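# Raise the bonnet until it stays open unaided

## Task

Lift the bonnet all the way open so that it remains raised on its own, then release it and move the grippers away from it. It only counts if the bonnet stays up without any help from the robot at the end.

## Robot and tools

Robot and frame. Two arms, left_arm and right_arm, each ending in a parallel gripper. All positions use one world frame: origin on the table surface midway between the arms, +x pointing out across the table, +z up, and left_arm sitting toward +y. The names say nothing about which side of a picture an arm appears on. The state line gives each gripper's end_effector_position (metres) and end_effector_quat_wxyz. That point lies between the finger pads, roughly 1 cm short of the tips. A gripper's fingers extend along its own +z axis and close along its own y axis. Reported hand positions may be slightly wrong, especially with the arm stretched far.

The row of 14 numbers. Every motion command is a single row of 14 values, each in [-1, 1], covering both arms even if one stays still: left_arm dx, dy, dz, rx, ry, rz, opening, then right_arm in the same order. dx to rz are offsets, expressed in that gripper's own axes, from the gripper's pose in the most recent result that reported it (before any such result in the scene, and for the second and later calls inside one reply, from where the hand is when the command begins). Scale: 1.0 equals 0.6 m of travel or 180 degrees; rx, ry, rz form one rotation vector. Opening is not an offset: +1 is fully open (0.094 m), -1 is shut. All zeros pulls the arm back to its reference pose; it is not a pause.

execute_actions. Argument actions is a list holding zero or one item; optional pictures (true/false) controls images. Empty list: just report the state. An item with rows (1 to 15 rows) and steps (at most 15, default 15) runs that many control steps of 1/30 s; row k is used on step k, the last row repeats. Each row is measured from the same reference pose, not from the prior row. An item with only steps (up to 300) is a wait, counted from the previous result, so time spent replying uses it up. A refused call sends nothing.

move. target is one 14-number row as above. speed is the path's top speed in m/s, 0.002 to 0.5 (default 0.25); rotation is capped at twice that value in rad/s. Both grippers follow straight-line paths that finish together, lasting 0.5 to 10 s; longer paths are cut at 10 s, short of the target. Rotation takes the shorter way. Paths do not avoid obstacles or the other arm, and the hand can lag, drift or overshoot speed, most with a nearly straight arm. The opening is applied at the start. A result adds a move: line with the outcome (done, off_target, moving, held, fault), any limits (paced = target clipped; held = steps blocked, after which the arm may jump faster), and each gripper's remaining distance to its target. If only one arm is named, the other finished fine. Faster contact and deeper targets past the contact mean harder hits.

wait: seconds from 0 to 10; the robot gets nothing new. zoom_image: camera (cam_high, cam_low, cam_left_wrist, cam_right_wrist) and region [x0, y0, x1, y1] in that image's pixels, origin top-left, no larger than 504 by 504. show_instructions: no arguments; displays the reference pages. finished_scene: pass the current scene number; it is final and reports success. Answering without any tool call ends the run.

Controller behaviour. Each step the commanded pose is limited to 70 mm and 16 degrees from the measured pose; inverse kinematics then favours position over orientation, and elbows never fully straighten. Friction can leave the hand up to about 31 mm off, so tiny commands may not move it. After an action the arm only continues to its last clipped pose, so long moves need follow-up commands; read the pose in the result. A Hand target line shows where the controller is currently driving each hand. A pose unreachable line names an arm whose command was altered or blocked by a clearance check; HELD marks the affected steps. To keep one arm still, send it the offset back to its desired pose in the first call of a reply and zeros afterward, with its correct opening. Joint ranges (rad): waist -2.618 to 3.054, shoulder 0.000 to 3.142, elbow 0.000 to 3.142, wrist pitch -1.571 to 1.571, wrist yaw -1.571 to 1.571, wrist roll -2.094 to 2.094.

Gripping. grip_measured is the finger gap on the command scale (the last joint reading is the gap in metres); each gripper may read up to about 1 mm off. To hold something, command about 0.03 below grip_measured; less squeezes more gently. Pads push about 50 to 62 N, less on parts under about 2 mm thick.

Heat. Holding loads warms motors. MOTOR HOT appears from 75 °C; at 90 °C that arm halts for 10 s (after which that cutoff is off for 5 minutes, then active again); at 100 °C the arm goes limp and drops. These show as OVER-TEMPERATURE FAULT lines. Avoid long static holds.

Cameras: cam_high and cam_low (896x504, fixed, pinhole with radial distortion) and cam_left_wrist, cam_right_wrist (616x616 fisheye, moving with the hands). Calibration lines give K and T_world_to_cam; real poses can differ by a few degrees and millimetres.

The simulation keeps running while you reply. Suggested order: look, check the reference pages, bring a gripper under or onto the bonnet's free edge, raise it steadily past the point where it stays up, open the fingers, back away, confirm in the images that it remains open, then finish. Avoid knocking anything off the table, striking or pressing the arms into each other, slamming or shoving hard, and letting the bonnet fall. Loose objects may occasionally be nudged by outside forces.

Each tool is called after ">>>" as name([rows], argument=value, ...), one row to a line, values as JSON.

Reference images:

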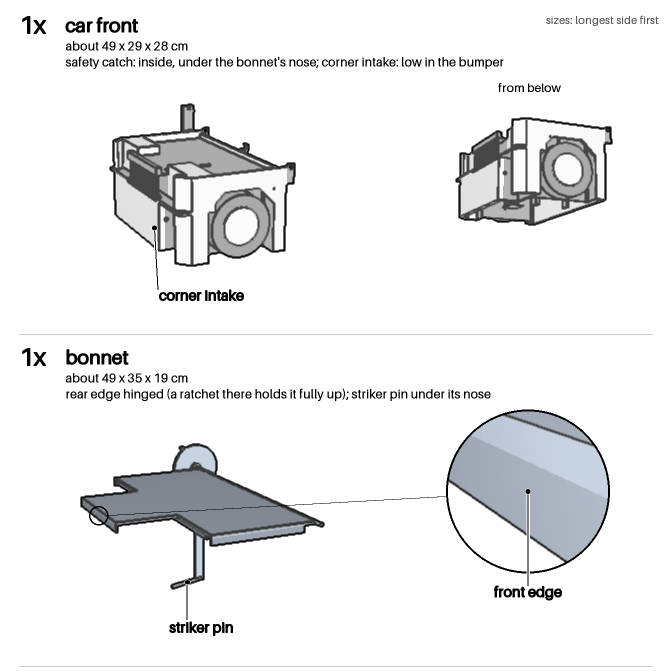

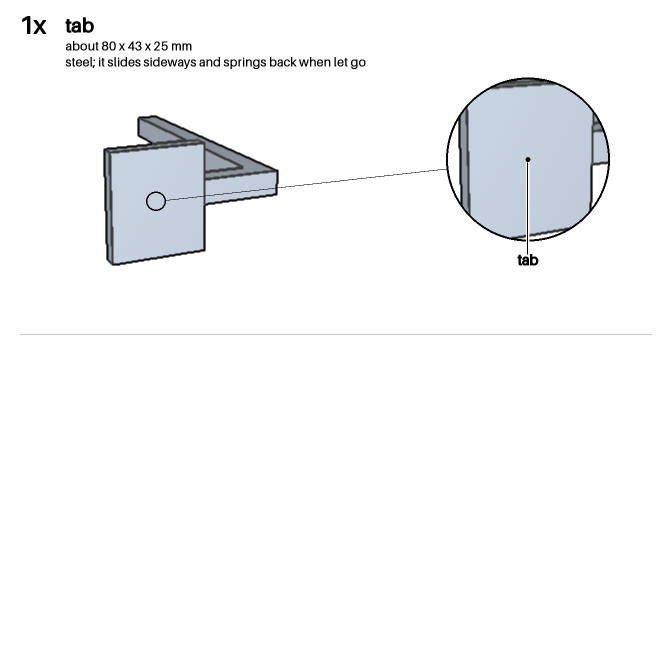

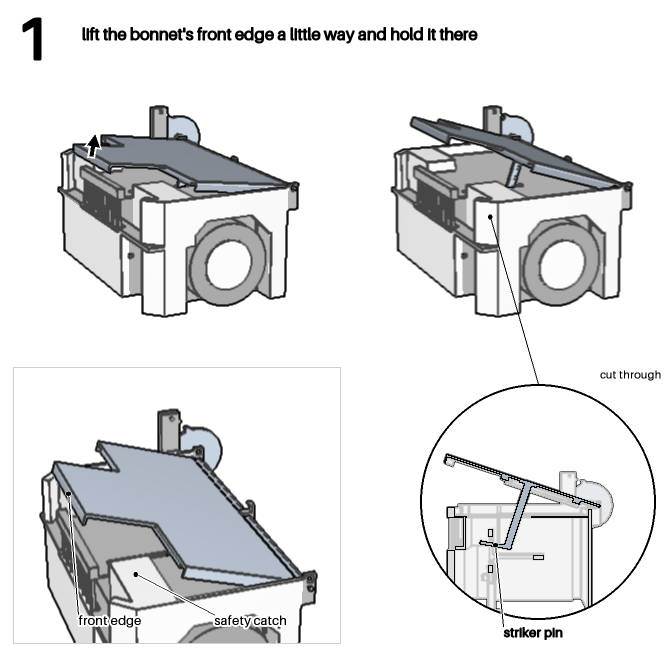

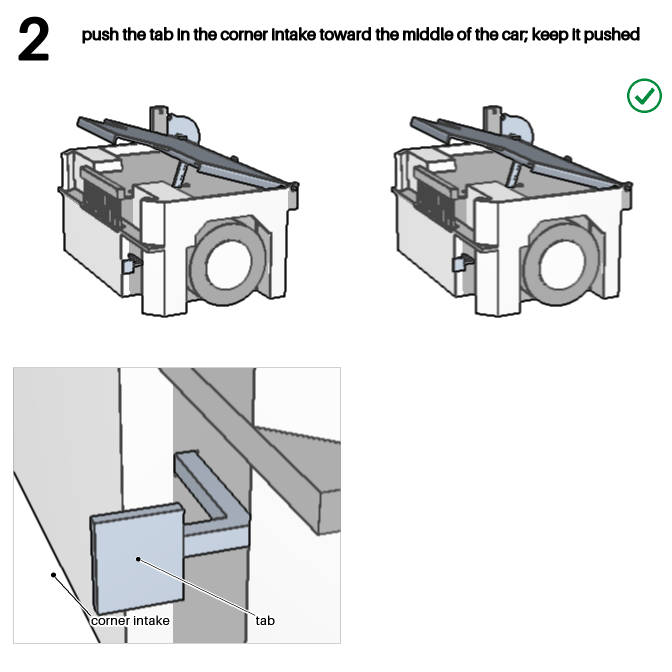

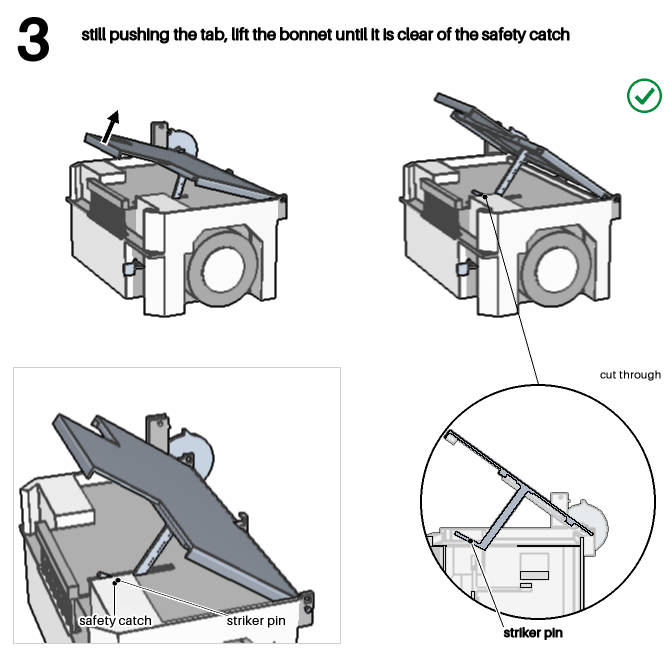

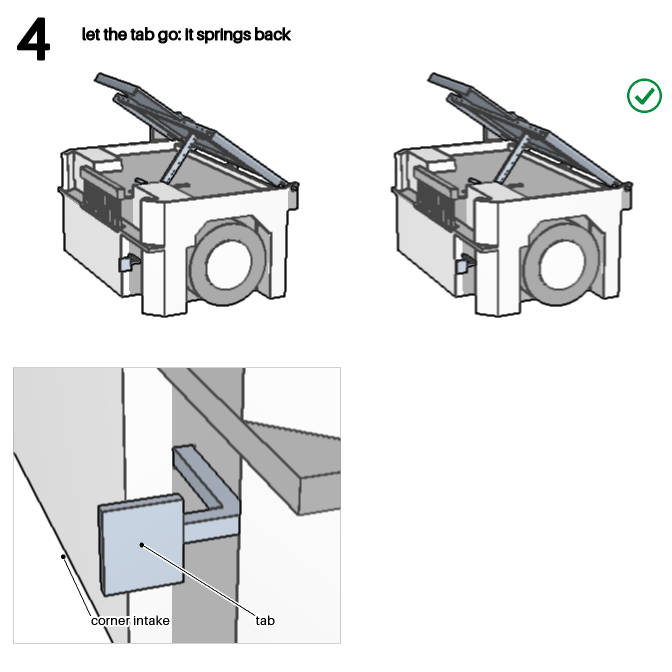

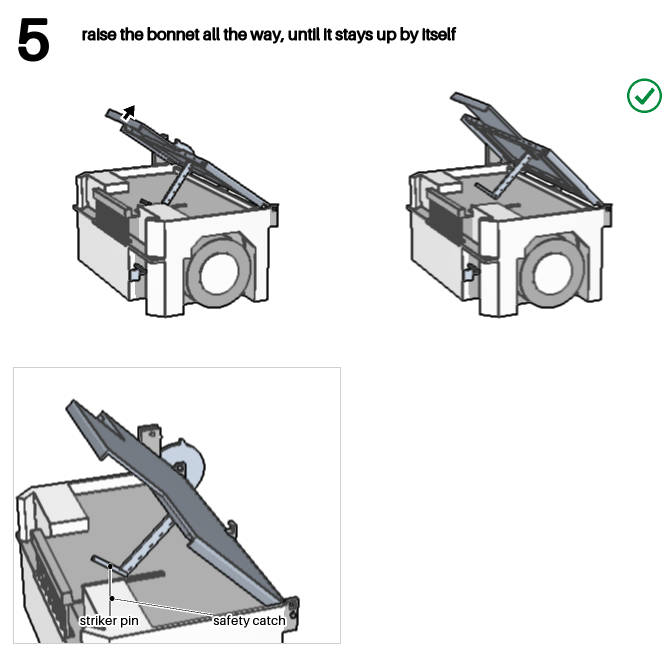

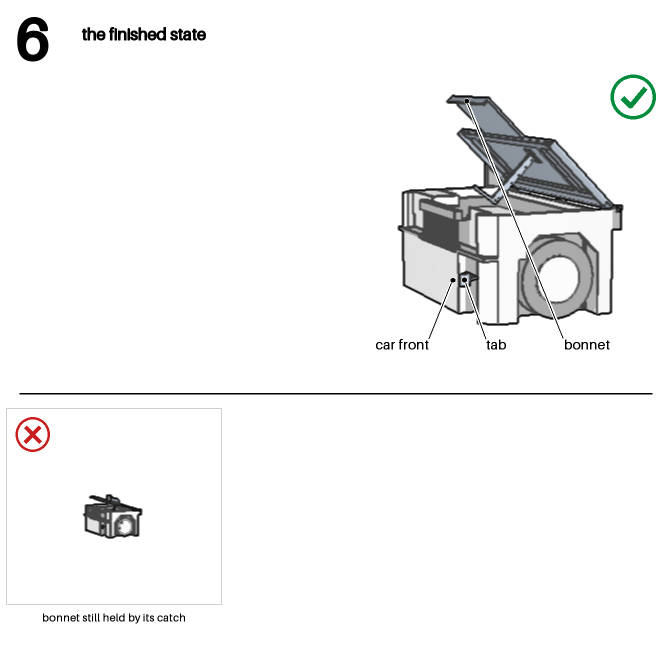

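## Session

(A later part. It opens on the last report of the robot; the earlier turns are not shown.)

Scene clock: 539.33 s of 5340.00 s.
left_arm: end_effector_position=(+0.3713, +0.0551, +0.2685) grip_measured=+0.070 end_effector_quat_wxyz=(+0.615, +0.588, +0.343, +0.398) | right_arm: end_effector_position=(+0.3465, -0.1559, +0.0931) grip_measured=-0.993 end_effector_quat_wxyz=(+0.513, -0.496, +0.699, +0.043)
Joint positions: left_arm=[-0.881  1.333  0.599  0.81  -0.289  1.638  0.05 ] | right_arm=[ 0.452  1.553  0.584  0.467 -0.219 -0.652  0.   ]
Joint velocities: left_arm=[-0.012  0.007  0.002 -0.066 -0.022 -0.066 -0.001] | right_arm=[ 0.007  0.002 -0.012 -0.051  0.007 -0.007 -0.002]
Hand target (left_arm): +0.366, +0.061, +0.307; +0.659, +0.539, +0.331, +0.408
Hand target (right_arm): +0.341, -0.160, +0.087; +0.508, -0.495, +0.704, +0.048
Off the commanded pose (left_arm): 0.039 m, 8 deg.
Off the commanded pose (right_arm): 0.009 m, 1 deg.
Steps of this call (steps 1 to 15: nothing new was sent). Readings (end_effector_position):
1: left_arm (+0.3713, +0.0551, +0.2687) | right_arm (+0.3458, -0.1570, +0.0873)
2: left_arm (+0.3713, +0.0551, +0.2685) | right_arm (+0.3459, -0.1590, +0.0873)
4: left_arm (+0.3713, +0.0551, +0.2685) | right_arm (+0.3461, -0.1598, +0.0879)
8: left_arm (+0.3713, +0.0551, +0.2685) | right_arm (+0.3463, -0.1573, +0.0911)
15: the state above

>>> move(target=[0.0403,-0.0193,-0.0488,0.011,0.193,-0.0021,0.07, 0.021,0.012,-0.004,0,0,0,-1], speed=0.2)

Scene clock: 577.23 s of 5340.00 s.
left_arm: end_effector_position=(+0.3562, +0.0959, +0.2563) grip_measured=+0.070 end_effector_quat_wxyz=(+0.480, +0.450, +0.521, +0.544) | right_arm: end_effector_position=(+0.3459, -0.1559, +0.0957) grip_measured=-0.993 end_effector_quat_wxyz=(+0.527, -0.493, +0.690, +0.042)
Joint positions: left_arm=[-1.118  1.474  0.655  0.94  -1.127  1.67   0.05 ] | right_arm=[ 0.452  1.553  0.558  0.527 -0.22  -0.652  0.   ]
Joint velocities: left_arm=[-0.007  0.007 -0.022 -0.022 -0.051  0.051  0.   ] | right_arm=[ 0.002 -0.007 -0.002 -0.007  0.037 -0.007  0.001]
Hand target (left_arm): +0.358, +0.090, +0.256; +0.476, +0.451, +0.520, +0.547
Hand target (right_arm): +0.340, -0.162, +0.082; +0.513, -0.496, +0.699, +0.043
Off the commanded pose (left_arm): 0.006 m, 1 deg.
Off the commanded pose (right_arm): 0.017 m, 2 deg.
After step 90, 32.80 s passed at rest.
move: off_target (right_arm)
camera_calibration (this result's frames):
cam_left_wrist: T_world_to_cam=[[0.0632317, 0.049374, -0.996777, 0.235372], [-0.740638, 0.671764, -0.0137084, 0.237654], [0.668922, 0.739118, 0.079045, -0.221029], [0, 0, 0, 1]] pos_world=[0.308984, -0.00790268, 0.255343]
cam_right_wrist: T_world_to_cam=[[0.734667, -0.645264, 0.209518, -0.376195], [-0.401729, -0.662629, -0.632089, 0.148235], [0.546697, 0.380206, -0.746033, 0.0380524], [0, 0, 0, 1]] pos_world=[0.315125, -0.158988, 0.200906]

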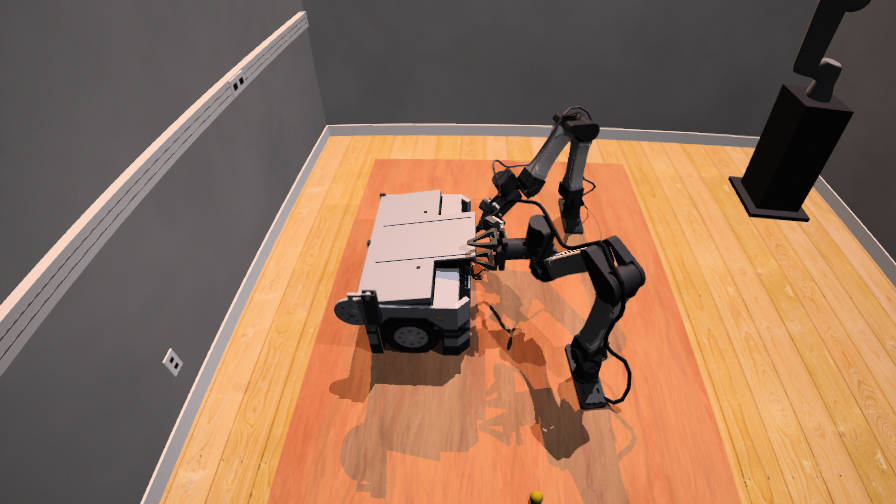

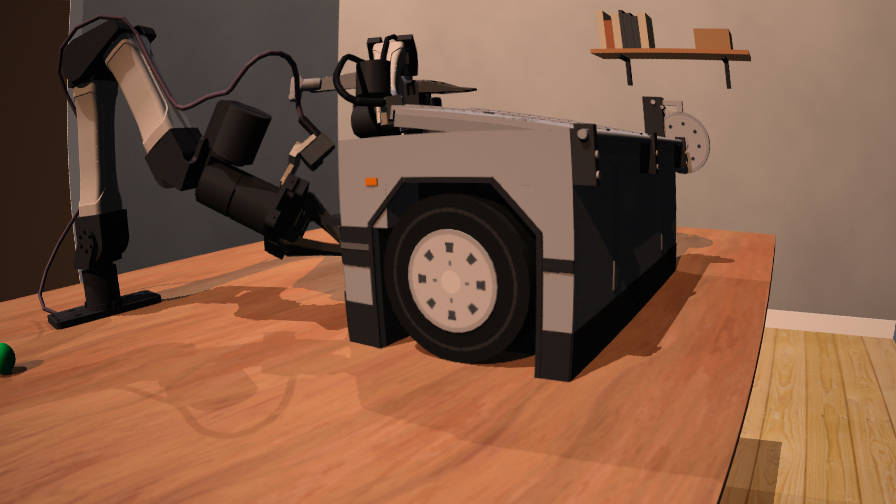

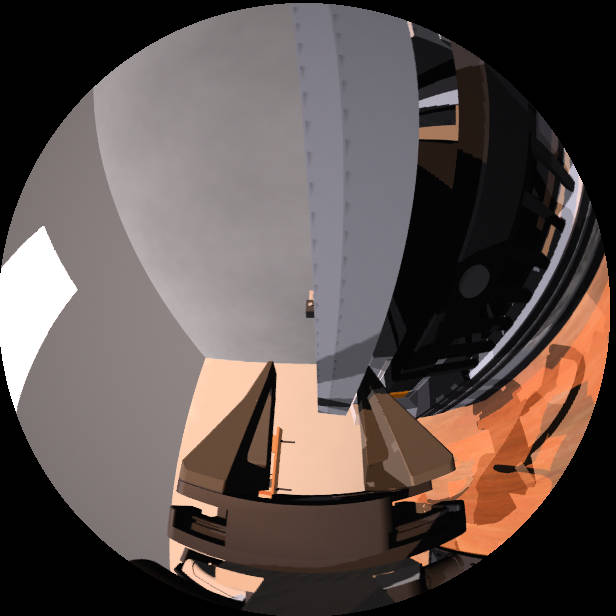

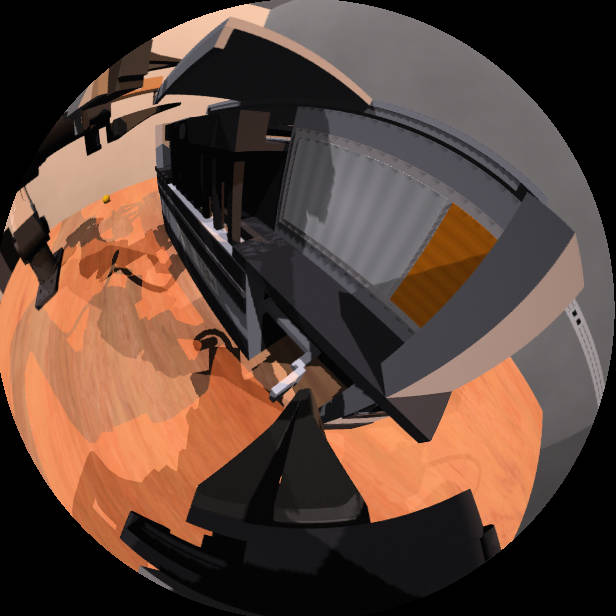

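>>> zoom_image(camera="cam_right_wrist", region=[70, 10, 270, 170])

>>> zoom_image(camera="cam_high", region=[430, 180, 570, 300])

Region (70, 10, 270, 170) of cam_right_wrist's 616x616 image, scaled by 2.520, with more detail than that image has; it fills the top 403 rows of this view, and the rest is white.

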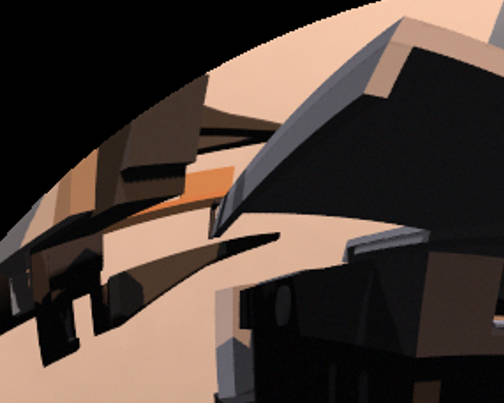

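Region (430, 180, 570, 300) of cam_high's 896x504 image, scaled by 3.600, with more detail than that image has; it fills the top 432 rows of this view, and the rest is white.

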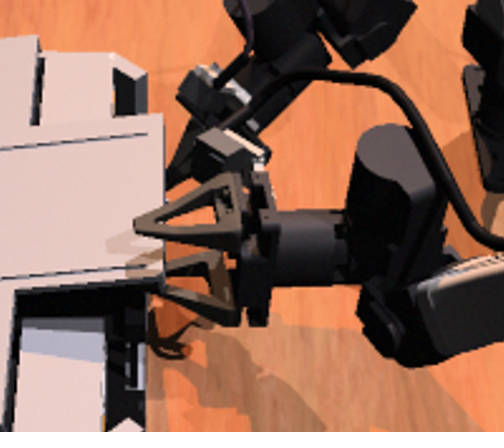

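>>> execute_actions([
  {"rows": [[0,0.008,0,-0.001,0,-0.002,0.07, 0.003,0.002,0,-0.002,0.002,0.001,-1],[0,0.014,0,-0.002,0,-0.004,0.07, 0.006,0.004,0,-0.004,0.004,0.001,-1],[0,0.02,0,-0.003,0,-0.007,0.07, 0.009,0.007,0,-0.005,0.007,0.002,-1],[0,0.026,0,-0.005,0,-0.01,0.07, 0.012,0.009,0,-0.007,0.009,0.003,-1],[0,0.032,0,-0.007,0,-0.014,0.07, 0.015,0.011,0,-0.009,0.012,0.003,-1],[0,0.039,0,-0.009,0.001,-0.018,0.07, 0.018,0.014,0,-0.011,0.014,0.004,-1],[0,0.046,0,-0.011,0.001,-0.022,0.07, 0.021,0.016,0,-0.013,0.017,0.005,-1],[0,0.053,0.001,-0.013,0.001,-0.026,0.07, 0.024,0.018,0,-0.015,0.019,0.005,-1],[0,0.06,0.002,-0.015,0.001,-0.03,0.07, 0.0263,0.0203,-0.001,-0.0164,0.0215,0.0061,-1],[0,0.067,0.003,-0.016,0.001,-0.034,0.07, 0.0263,0.0203,-0.001,-0.0164,0.0215,0.0061,-1],[0,0.074,0.004,-0.018,0.002,-0.038,0.07, 0.0263,0.0203,-0.001,-0.0164,0.0215,0.0061,-1],[0,0.081,0.005,-0.02,0.002,-0.042,0.07, 0.0263,0.0203,-0.001,-0.0164,0.0215,0.0061,-1],[0,0.088,0.006,-0.021,0.002,-0.045,0.07, 0.0263,0.0203,-0.001,-0.0164,0.0215,0.0061,-1],[0,0.094,0.007,-0.022,0.002,-0.047,0.07, 0.0263,0.0203,-0.001,-0.0164,0.0215,0.0061,-1],[0,0.1,0.008,-0.023,0.002,-0.049,0.07, 0.0263,0.0203,-0.001,-0.0164,0.0215,0.0061,-1]], "steps": 15},
], pictures=false)

>>> execute_actions([
  {"steps": 20},
], pictures=false)

Scene clock: 602.43 s of 5340.00 s.
left_arm: end_effector_position=(+0.3574, +0.0953, +0.2647) grip_measured=+0.070 end_effector_quat_wxyz=(+0.477, +0.449, +0.523, +0.545) | right_arm: end_effector_position=(+0.3394, -0.1591, +0.0824) grip_measured=-0.993 end_effector_quat_wxyz=(+0.501, -0.499, +0.705, +0.046)
Joint positions: left_arm=[-1.118  1.462  0.687  0.893 -1.136  1.669  0.05 ] | right_arm=[ 0.452  1.553  0.558  0.464 -0.22  -0.652  0.   ]
Joint velocities: left_arm=[-0.002 -0.081  0.081 -0.33  -0.007 -0.007  0.001] | right_arm=[ 0.002 -0.007 -0.007 -0.066 -0.081 -0.051 -0.   ]
Hand target (left_arm): +0.355, +0.100, +0.315; +0.535, +0.389, +0.535, +0.526
Hand target (right_arm): +0.337, -0.160, +0.078; +0.491, -0.501, +0.711, +0.048
Off the commanded pose (left_arm): 0.052 m, 10 deg.
Off the commanded pose (right_arm): 0.005 m, 1 deg.
Steps of this call (steps 1 to 90: nothing new was sent; then 21.70 s passed at rest; steps 91 to 105: all 15 steps of this action). Readings (end_effector_position):
91: left_arm (+0.3561, +0.0963, +0.2566) | right_arm (+0.3459, -0.1559, +0.0957)
92: left_arm (+0.3561, +0.0963, +0.2565) | right_arm (+0.3459, -0.1559, +0.0957)
94: left_arm (+0.3561, +0.0963, +0.2564) | right_arm (+0.3457, -0.1560, +0.0952)
98: left_arm (+0.3566, +0.0956, +0.2608) | right_arm (+0.3434, -0.1571, +0.0903)
105: the state above

Scene clock: 603.10 s of 5340.00 s.
left_arm: end_effector_position=(+0.3577, +0.0949, +0.2653) grip_measured=+0.070 end_effector_quat_wxyz=(+0.472, +0.454, +0.522, +0.547) | right_arm: end_effector_position=(+0.3384, -0.1596, +0.0806) grip_measured=-0.993 end_effector_quat_wxyz=(+0.497, -0.500, +0.708, +0.047)
Joint positions: left_arm=[-1.118  1.455  0.696  0.859 -1.136  1.666  0.05 ] | right_arm=[ 0.452  1.553  0.558  0.455 -0.22  -0.652  0.   ]
Joint velocities: left_arm=[-0.012  0.002  0.007  0.007 -0.037 -0.066  0.001] | right_arm=[ 0.007 -0.002 -0.017 -0.066  0.022 -0.037  0.   ]
Hand target (left_arm): +0.355, +0.100, +0.315; +0.535, +0.389, +0.535, +0.526
Hand target (right_arm): +0.337, -0.160, +0.078; +0.491, -0.501, +0.711, +0.048
Off the commanded pose (left_arm): 0.051 m, 11 deg.
Off the commanded pose (right_arm): 0.003 m, 1 deg.
Steps of this call (steps 1 to 20: nothing new was sent). Readings (end_effector_position):
1: left_arm (+0.3575, +0.0952, +0.2649) | right_arm (+0.3392, -0.1592, +0.0820)
2: left_arm (+0.3575, +0.0951, +0.2651) | right_arm (+0.3390, -0.1593, +0.0817)
4: left_arm (+0.3576, +0.0950, +0.2654) | right_arm (+0.3387, -0.1594, +0.0812)
8: left_arm (+0.3576, +0.0949, +0.2653) | right_arm (+0.3385, -0.1595, +0.0808)
20: the state above

>>> execute_actions([
  {"rows": [[0.009,0.085,0.001,-0.027,0.003,-0.058,0.07, 0,0,0,0,0,0,-1],[0.009,0.087,0.002,-0.028,0.003,-0.061,0.07, 0,0,0,0,0,0,-1],[0.009,0.09,0.003,-0.03,0.003,-0.064,0.07, 0,0,0,0,0,0,-1],[0.009,0.093,0.004,-0.031,0.003,-0.067,0.07, 0,0,0,0,0,0,-1],[0.009,0.097,0.005,-0.032,0.003,-0.07,0.07, 0,0,0,0,0,0,-1],[0.009,0.101,0.006,-0.033,0.003,-0.072,0.07, 0,0,0,0,0,0,-1],[0.009,0.105,0.007,-0.034,0.003,-0.074,0.07, 0,0,0,0,0,0,-1],[0.009,0.109,0.008,-0.035,0.0035,-0.076,0.07, 0,0,0,0,0,0,-1],[0.009,0.113,0.009,-0.036,0.0035,-0.078,0.07, 0,0,0,0,0,0,-1],[0.009,0.117,0.01,-0.036,0.0035,-0.078,0.07, 0,0,0,0,0,0,-1],[0.009,0.121,0.01,-0.036,0.0035,-0.078,0.07, 0,0,0,0,0,0,-1],[0.009,0.125,0.011,-0.036,0.0035,-0.078,0.07, 0,0,0,0,0,0,-1],[0.009,0.129,0.011,-0.036,0.0035,-0.078,0.07, 0,0,0,0,0,0,-1],[0.009,0.132,0.012,-0.036,0.0035,-0.078,0.07, 0,0,0,0,0,0,-1],[0.009,0.135,0.012,-0.036,0.0035,-0.078,0.07, 0,0,0,0,0,0,-1]], "steps": 15},
], pictures=false)

>>> execute_actions([
  {"steps": 20},
], pictures=false)

Scene clock: 618.90 s of 5340.00 s.
left_arm: end_effector_position=(+0.3591, +0.0967, +0.2859) grip_measured=+0.070 end_effector_quat_wxyz=(+0.488, +0.430, +0.533, +0.541) | right_arm: end_effector_position=(+0.3384, -0.1596, +0.0806) grip_measured=-0.993 end_effector_quat_wxyz=(+0.497, -0.500, +0.708, +0.047)
Joint positions: left_arm=[-1.114  1.434  0.739  0.847 -1.145  1.652  0.05 ] | right_arm=[ 0.452  1.553  0.558  0.455 -0.22  -0.652  0.   ]
Joint velocities: left_arm=[ 0.017 -0.115  0.232 -0.154  0.022  0.095 -0.   ] | right_arm=[ 0.002 -0.017  0.007 -0.066  0.037  0.007 -0.   ]
Hand target (left_arm): +0.356, +0.105, +0.344; +0.557, +0.357, +0.544, +0.517
Hand target (right_arm): +0.338, -0.160, +0.081; +0.497, -0.500, +0.708, +0.047
Off the commanded pose (left_arm): 0.061 m, 12 deg.
Off the commanded pose (right_arm): 0.000 m, 0 deg.
Steps of this call (steps 1 to 90: nothing new was sent; then 12.30 s passed at rest; steps 91 to 105: all 15 steps of this action). Readings (end_effector_position):
91: left_arm (+0.3576, +0.0949, +0.2653) | right_arm (+0.3384, -0.1596, +0.0806)
92: left_arm (+0.3576, +0.0950, +0.2653) | right_arm (+0.3384, -0.1596, +0.0806)
94: left_arm (+0.3576, +0.0951, +0.2654) | right_arm (+0.3384, -0.1596, +0.0806)
98: left_arm (+0.3577, +0.0953, +0.2661) | right_arm (+0.3384, -0.1596, +0.0806)
105: the state above

Scene clock: 619.57 s of 5340.00 s.
left_arm: end_effector_position=(+0.3600, +0.0972, +0.2937) grip_measured=+0.070 end_effector_quat_wxyz=(+0.491, +0.425, +0.534, +0.541) | right_arm: end_effector_position=(+0.3384, -0.1596, +0.0806) grip_measured=-0.993 end_effector_quat_wxyz=(+0.497, -0.500, +0.708, +0.047)
Joint positions: left_arm=[-1.111  1.428  0.757  0.84  -1.145  1.659  0.05 ] | right_arm=[ 0.452  1.553  0.558  0.455 -0.22  -0.652  0.   ]
Joint velocities: left_arm=[-0.007  0.012 -0.017 -0.022 -0.007 -0.022  0.001] | right_arm=[-0.017  0.007 -0.012 -0.051 -0.022  0.007  0.   ]
Hand target (left_arm): +0.356, +0.105, +0.344; +0.557, +0.357, +0.544, +0.517
Hand target (right_arm): +0.338, -0.160, +0.081; +0.497, -0.500, +0.708, +0.047
Off the commanded pose (left_arm): 0.053 m, 11 deg.
Off the commanded pose (right_arm): 0.000 m, 0 deg.
Steps of this call (steps 1 to 20: nothing new was sent). Readings (end_effector_position):
1: left_arm (+0.3595, +0.0969, +0.2890) | right_arm (+0.3384, -0.1596, +0.0806)
2: left_arm (+0.3598, +0.0972, +0.2915) | right_arm (+0.3384, -0.1596, +0.0806)
4: left_arm (+0.3600, +0.0973, +0.2938) | right_arm (+0.3384, -0.1596, +0.0806)
8: left_arm (+0.3600, +0.0972, +0.2937) | right_arm (+0.3384, -0.1596, +0.0806)
20: the state above

>>> execute_actions([
  {"rows": [[0.008,0.088,0.002,-0.0254,0.0022,-0.0565,0.07, 0,0,0,0,0,0,-1],[0.008,0.091,0.0025,-0.0254,0.0022,-0.0565,0.07, 0,0,0,0,0,0,-1],[0.0075,0.094,0.003,-0.0258,0.0022,-0.0575,0.07, 0,0,0,0,0,0,-1],[0.007,0.097,0.0035,-0.0262,0.0022,-0.0585,0.07, 0,0,0,0,0,0,-1],[0.007,0.1,0.004,-0.0266,0.0022,-0.0595,0.07, 0,0,0,0,0,0,-1],[0.0065,0.103,0.0045,-0.027,0.0022,-0.0605,0.07, 0,0,0,0,0,0,-1],[0.006,0.106,0.005,-0.027,0.0022,-0.0605,0.07, 0,0,0,0,0,0,-1],[0.006,0.109,0.0055,-0.027,0.0022,-0.0605,0.07, 0,0,0,0,0,0,-1],[0.0055,0.112,0.006,-0.027,0.0022,-0.0605,0.07, 0,0,0,0,0,0,-1],[0.005,0.115,0.0065,-0.027,0.0022,-0.0605,0.07, 0,0,0,0,0,0,-1],[0.005,0.118,0.007,-0.027,0.0022,-0.0605,0.07, 0,0,0,0,0,0,-1],[0.0045,0.121,0.0075,-0.027,0.0022,-0.0605,0.07, 0,0,0,0,0,0,-1],[0.004,0.124,0.008,-0.027,0.0022,-0.0605,0.07, 0,0,0,0,0,0,-1],[0.004,0.127,0.0085,-0.027,0.0022,-0.0605,0.07, 0,0,0,0,0,0,-1],[0.0035,0.13,0.009,-0.027,0.0022,-0.0605,0.07, 0,0,0,0,0,0,-1]], "steps": 15},
], pictures=false)

>>> execute_actions([
  {"steps": 15},
])

Scene clock: 637.73 s of 5340.00 s.
left_arm: end_effector_position=(+0.3630, +0.0974, +0.3089) grip_measured=+0.070 end_effector_quat_wxyz=(+0.484, +0.428, +0.535, +0.545) | right_arm: end_effector_position=(+0.3384, -0.1596, +0.0806) grip_measured=-0.993 end_effector_quat_wxyz=(+0.497, -0.500, +0.708, +0.047)
Joint positions: left_arm=[-1.104  1.409  0.816  0.745 -1.146  1.659  0.05 ] | right_arm=[ 0.452  1.553  0.558  0.455 -0.22  -0.652  0.   ]
Joint velocities: left_arm=[ 0.046 -0.046  0.188 -0.315 -0.051  0.022  0.001] | right_arm=[ 0.007 -0.002  0.012 -0.007  0.022  0.037  0.   ]
Hand target (left_arm): +0.355, +0.109, +0.368; +0.556, +0.350, +0.550, +0.516
Hand target (right_arm): +0.338, -0.160, +0.081; +0.497, -0.500, +0.708, +0.047
Off the commanded pose (left_arm): 0.063 m, 13 deg.
Off the commanded pose (right_arm): 0.000 m, 0 deg.
Steps of this call (steps 1 to 90: nothing new was sent; then 14.67 s passed at rest; steps 91 to 105: all 15 steps of this action). Readings (end_effector_position):
91: left_arm (+0.3601, +0.0973, +0.2935) | right_arm (+0.3384, -0.1596, +0.0806)
92: left_arm (+0.3600, +0.0974, +0.2934) | right_arm (+0.3384, -0.1596, +0.0806)
94: left_arm (+0.3602, +0.0971, +0.2938) | right_arm (+0.3384, -0.1596, +0.0806)
98: left_arm (+0.3607, +0.0969, +0.2965) | right_arm (+0.3384, -0.1596, +0.0806)
105: the state above

Scene clock: 638.23 s of 5340.00 s.
left_arm: end_effector_position=(+0.3638, +0.0974, +0.3127) grip_measured=+0.070 end_effector_quat_wxyz=(+0.483, +0.428, +0.535, +0.545) | right_arm: end_effector_position=(+0.3384, -0.1596, +0.0806) grip_measured=-0.993 end_effector_quat_wxyz=(+0.497, -0.500, +0.708, +0.047)
Joint positions: left_arm=[-1.102  1.405  0.831  0.724 -1.146  1.657  0.05 ] | right_arm=[ 0.452  1.553  0.558  0.455 -0.22  -0.652  0.   ]
Joint velocities: left_arm=[ 0.012 -0.007  0.002 -0.037  0.007 -0.051 -0.   ] | right_arm=[ 0.007  0.007  0.002 -0.051  0.022  0.022 -0.   ]
Hand target (left_arm): +0.355, +0.109, +0.368; +0.556, +0.350, +0.550, +0.516
Hand target (right_arm): +0.338, -0.160, +0.081; +0.497, -0.500, +0.708, +0.047
Off the commanded pose (left_arm): 0.059 m, 13 deg.
Off the commanded pose (right_arm): 0.000 m, 0 deg.
Steps of this call (steps 1 to 15: nothing new was sent). Readings (end_effector_position):
1: left_arm (+0.3633, +0.0974, +0.3106) | right_arm (+0.3384, -0.1596, +0.0806)
2: left_arm (+0.3636, +0.0975, +0.3119) | right_arm (+0.3384, -0.1596, +0.0806)
4: left_arm (+0.3638, +0.0974, +0.3128) | right_arm (+0.3384, -0.1596, +0.0806)
8: left_arm (+0.3638, +0.0974, +0.3127) | right_arm (+0.3384, -0.1596, +0.0806)
15: the state above
camera_calibration (this result's frames):
cam_left_wrist: T_world_to_cam=[[0.0776119, 0.0142012, -0.996883, 0.289292], [-0.76291, 0.644552, -0.050214, 0.265274], [0.64183, 0.764428, 0.0608591, -0.218625], [0, 0, 0, 1]] pos_world=[0.320248, -0.00796777, 0.315016]
cam_right_wrist: T_world_to_cam=[[0.747228, -0.639144, 0.182059, -0.37095], [-0.440739, -0.681639, -0.584053, 0.139569], [0.497392, 0.35618, -0.791035, 0.0487402], [0, 0, 0, 1]] pos_world=[0.314454, -0.159315, 0.187605]

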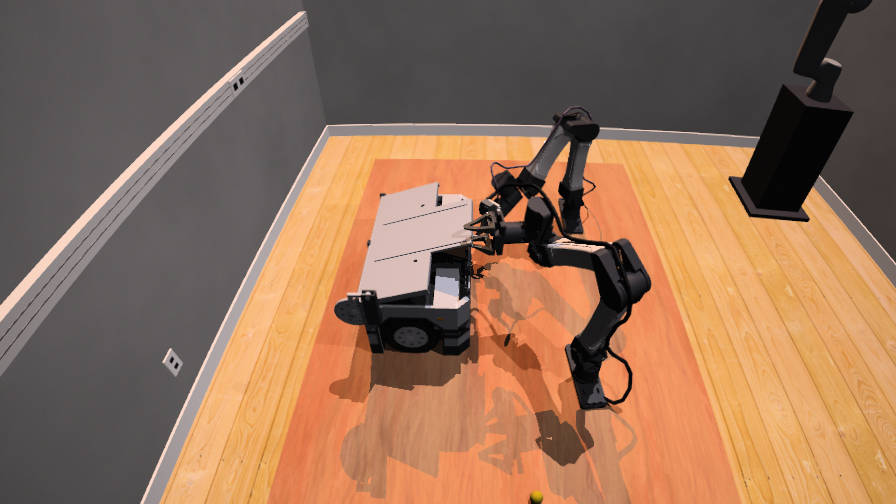

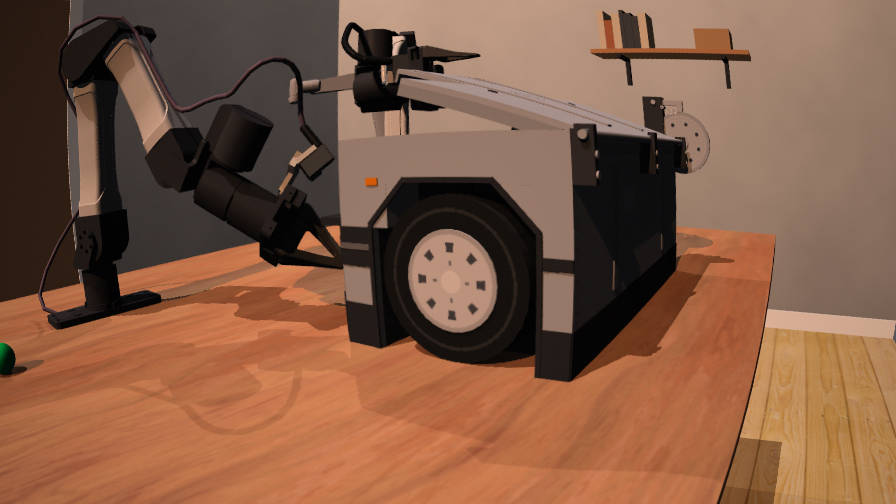

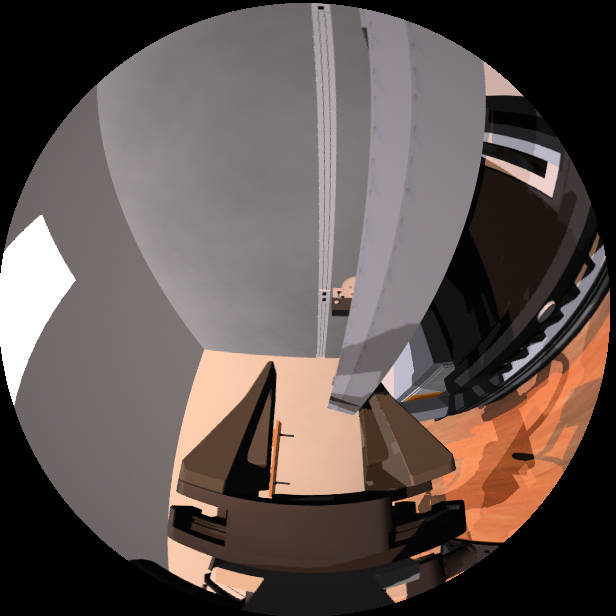

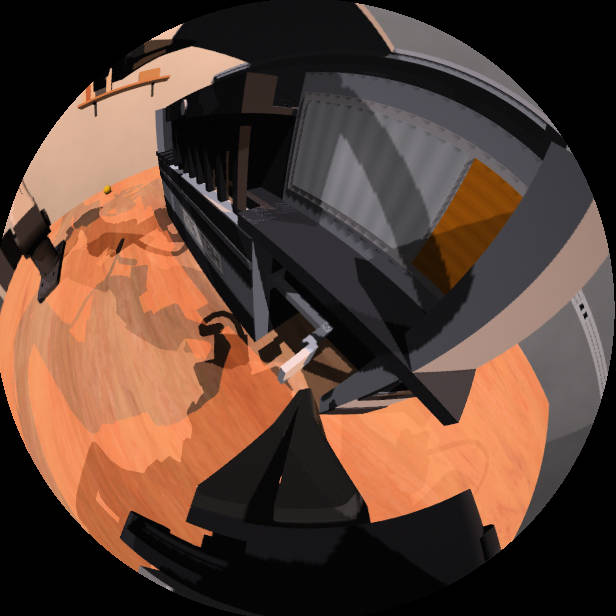

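>>> execute_actions([
  {"rows": [[0.0168,0.0937,-0.0055,-0.0288,-0.0011,-0.065,0.07, -0.005,-0.003,0.006,0,0,0,-1],[0.0168,0.0937,-0.0055,-0.0288,-0.0011,-0.065,0.07, -0.009,-0.006,0.011,0,0,0,-1],[0.0168,0.0937,-0.0055,-0.0288,-0.0011,-0.065,0.07, -0.013,-0.008,0.015,0,0,0,-1],[0.0168,0.0937,-0.0055,-0.0288,-0.0011,-0.065,0.07, -0.017,-0.009,0.018,0,0,0,-1],[0.0168,0.0937,-0.0055,-0.0288,-0.0011,-0.065,0.07, -0.02,-0.009,0.02,0,0,0,-1],[0.0168,0.0937,-0.0055,-0.0288,-0.0011,-0.065,0.07, -0.023,-0.007,0.022,-0.002,-0.001,-0.001,-1],[0.0168,0.0937,-0.0055,-0.0288,-0.0011,-0.065,0.07, -0.026,-0.005,0.024,-0.004,-0.002,-0.003,-1],[0.0168,0.0937,-0.0055,-0.0288,-0.0011,-0.065,0.07, -0.029,-0.002,0.026,-0.006,-0.003,-0.004,-1],[0.0168,0.0937,-0.0055,-0.0288,-0.0011,-0.065,0.07, -0.032,0.001,0.028,-0.008,-0.005,-0.005,-1],[0.0168,0.0937,-0.0055,-0.0288,-0.0011,-0.065,0.07, -0.035,0.004,0.03,-0.01,-0.006,-0.007,-1],[0.0168,0.0937,-0.0055,-0.0288,-0.0011,-0.065,0.07, -0.038,0.007,0.032,-0.012,-0.007,-0.008,-1],[0.0168,0.0937,-0.0055,-0.0288,-0.0011,-0.065,0.07, -0.041,0.01,0.034,-0.014,-0.008,-0.009,-1],[0.0168,0.0937,-0.0055,-0.0288,-0.0011,-0.065,0.07, -0.044,0.013,0.036,-0.016,-0.009,-0.011,-1],[0.0168,0.0937,-0.0055,-0.0288,-0.0011,-0.065,0.07, -0.047,0.016,0.038,-0.018,-0.01,-0.012,-1],[0.0168,0.0937,-0.0055,-0.0288,-0.0011,-0.065,0.07, -0.05,0.019,0.04,-0.02,-0.011,-0.013,-1]], "steps": 15},
], pictures=false)

>>> execute_actions([
  {"steps": 15},
])

Scene clock: 667.47 s of 5340.00 s.
left_arm: end_effector_position=(+0.3639, +0.0975, +0.3128) grip_measured=+0.070 end_effector_quat_wxyz=(+0.486, +0.431, +0.535, +0.541) | right_arm: end_effector_position=(+0.3519, -0.1438, +0.0877) grip_measured=-0.993 end_effector_quat_wxyz=(+0.500, -0.504, +0.703, +0.040)
Joint positions: left_arm=[-1.099  1.394  0.831  0.698 -1.133  1.639  0.05 ] | right_arm=[ 0.484  1.601  0.637  0.435 -0.187 -0.65   0.   ]
Joint velocities: left_arm=[ 0.027 -0.007 -0.002 -0.007 -0.037 -0.022  0.001] | right_arm=[ 0.11   0.095  0.115 -0.051  0.066 -0.037 -0.001]
Hand target (left_arm): +0.354, +0.112, +0.365; +0.555, +0.352, +0.552, +0.514
Hand target (right_arm): +0.345, -0.122, +0.086; +0.495, -0.528, +0.687, +0.068
Off the commanded pose (left_arm): 0.057 m, 13 deg.
Off the commanded pose (right_arm): 0.024 m, 5 deg.
Steps of this call (steps 1 to 90: nothing new was sent; then 25.73 s passed at rest; steps 91 to 105: all 15 steps of this action). Readings (end_effector_position):
91: left_arm (+0.3637, +0.0975, +0.3130) | right_arm (+0.3384, -0.1596, +0.0806)
92: left_arm (+0.3638, +0.0977, +0.3131) | right_arm (+0.3386, -0.1595, +0.0808)
94: left_arm (+0.3638, +0.0974, +0.3129) | right_arm (+0.3418, -0.1577, +0.0830)
98: left_arm (+0.3638, +0.0975, +0.3129) | right_arm (+0.3488, -0.1490, +0.0904)
105: the state above

Scene clock: 667.97 s of 5340.00 s.
left_arm: end_effector_position=(+0.3639, +0.0976, +0.3129) grip_measured=+0.070 end_effector_quat_wxyz=(+0.486, +0.431, +0.535, +0.541) | right_arm: end_effector_position=(+0.3524, -0.1421, +0.0870) grip_measured=-0.993 end_effector_quat_wxyz=(+0.498, -0.505, +0.704, +0.038)
Joint positions: left_arm=[-1.099  1.394  0.831  0.697 -1.133  1.639  0.05 ] | right_arm=[ 0.491  1.607  0.645  0.428 -0.177 -0.65   0.   ]
Joint velocities: left_arm=[-0.012  0.012 -0.007 -0.007 -0.007 -0.007  0.   ] | right_arm=[-0.012 -0.012 -0.012 -0.022 -0.022 -0.051  0.001]
Hand target (left_arm): +0.354, +0.112, +0.365; +0.555, +0.352, +0.552, +0.514
Hand target (right_arm): +0.345, -0.122, +0.086; +0.495, -0.528, +0.687, +0.068
Off the commanded pose (left_arm): 0.057 m, 13 deg.
Off the commanded pose (right_arm): 0.023 m, 5 deg.
Steps of this call (steps 1 to 15: nothing new was sent). Readings (end_effector_position):
1: left_arm (+0.3639, +0.0975, +0.3128) | right_arm (+0.3520, -0.1428, +0.0876)
2: left_arm (+0.3639, +0.0975, +0.3128) | right_arm (+0.3520, -0.1421, +0.0873)
4: left_arm (+0.3639, +0.0975, +0.3128) | right_arm (+0.3523, -0.1420, +0.0872)
8: left_arm (+0.3639, +0.0976, +0.3129) | right_arm (+0.3523, -0.1421, +0.0869)
15: the state above
camera_calibration (this result's frames):
cam_left_wrist: T_world_to_cam=[[0.0733975, 0.0092964, -0.997259, 0.29153], [-0.756062, 0.652621, -0.0495619, 0.261727], [0.650371, 0.757628, 0.0549294, -0.219409], [0, 0, 0, 1]] pos_world=[0.319182, -0.00728852, 0.315755]
cam_right_wrist: T_world_to_cam=[[0.745498, -0.634769, 0.203226, -0.37205], [-0.431166, -0.691818, -0.57921, 0.156131], [0.50826, 0.344176, -0.78944, 0.0349929], [0, 0, 0, 1]] pos_world=[0.326896, -0.140195, 0.193668]

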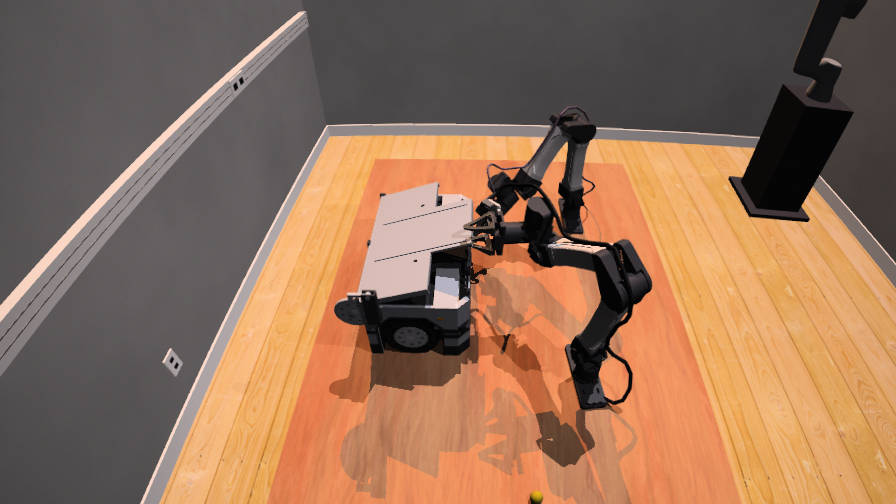

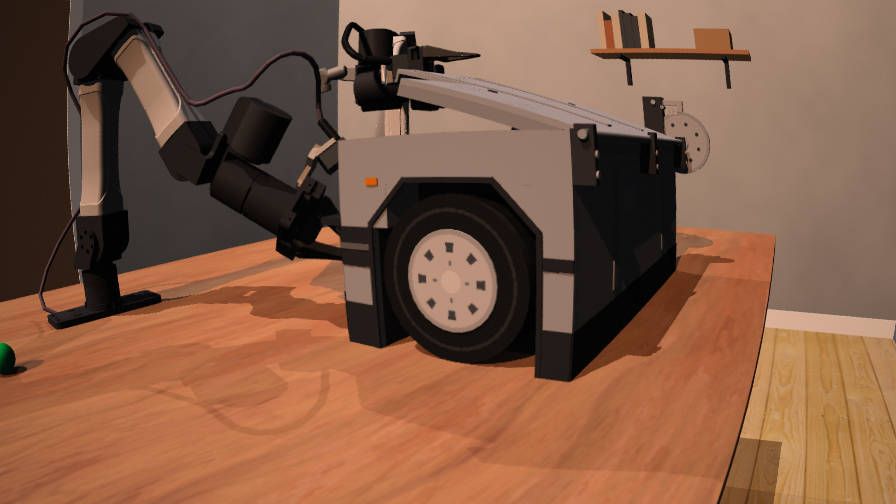

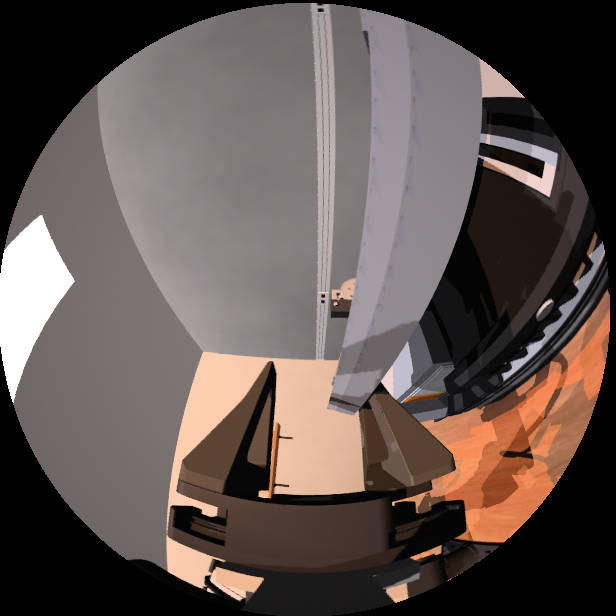

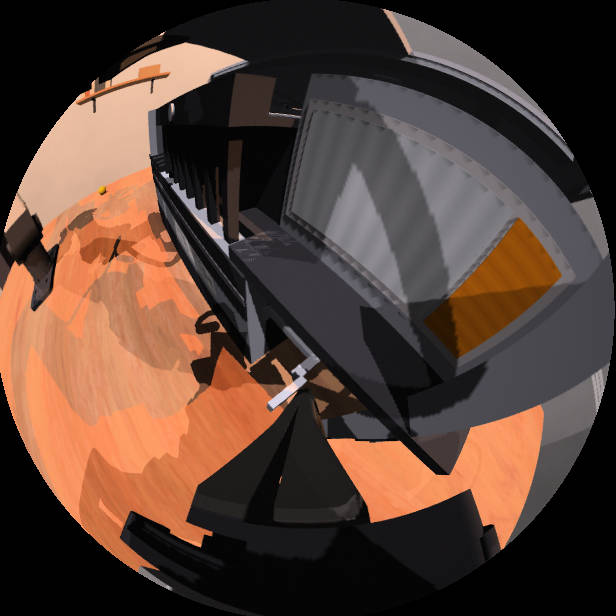

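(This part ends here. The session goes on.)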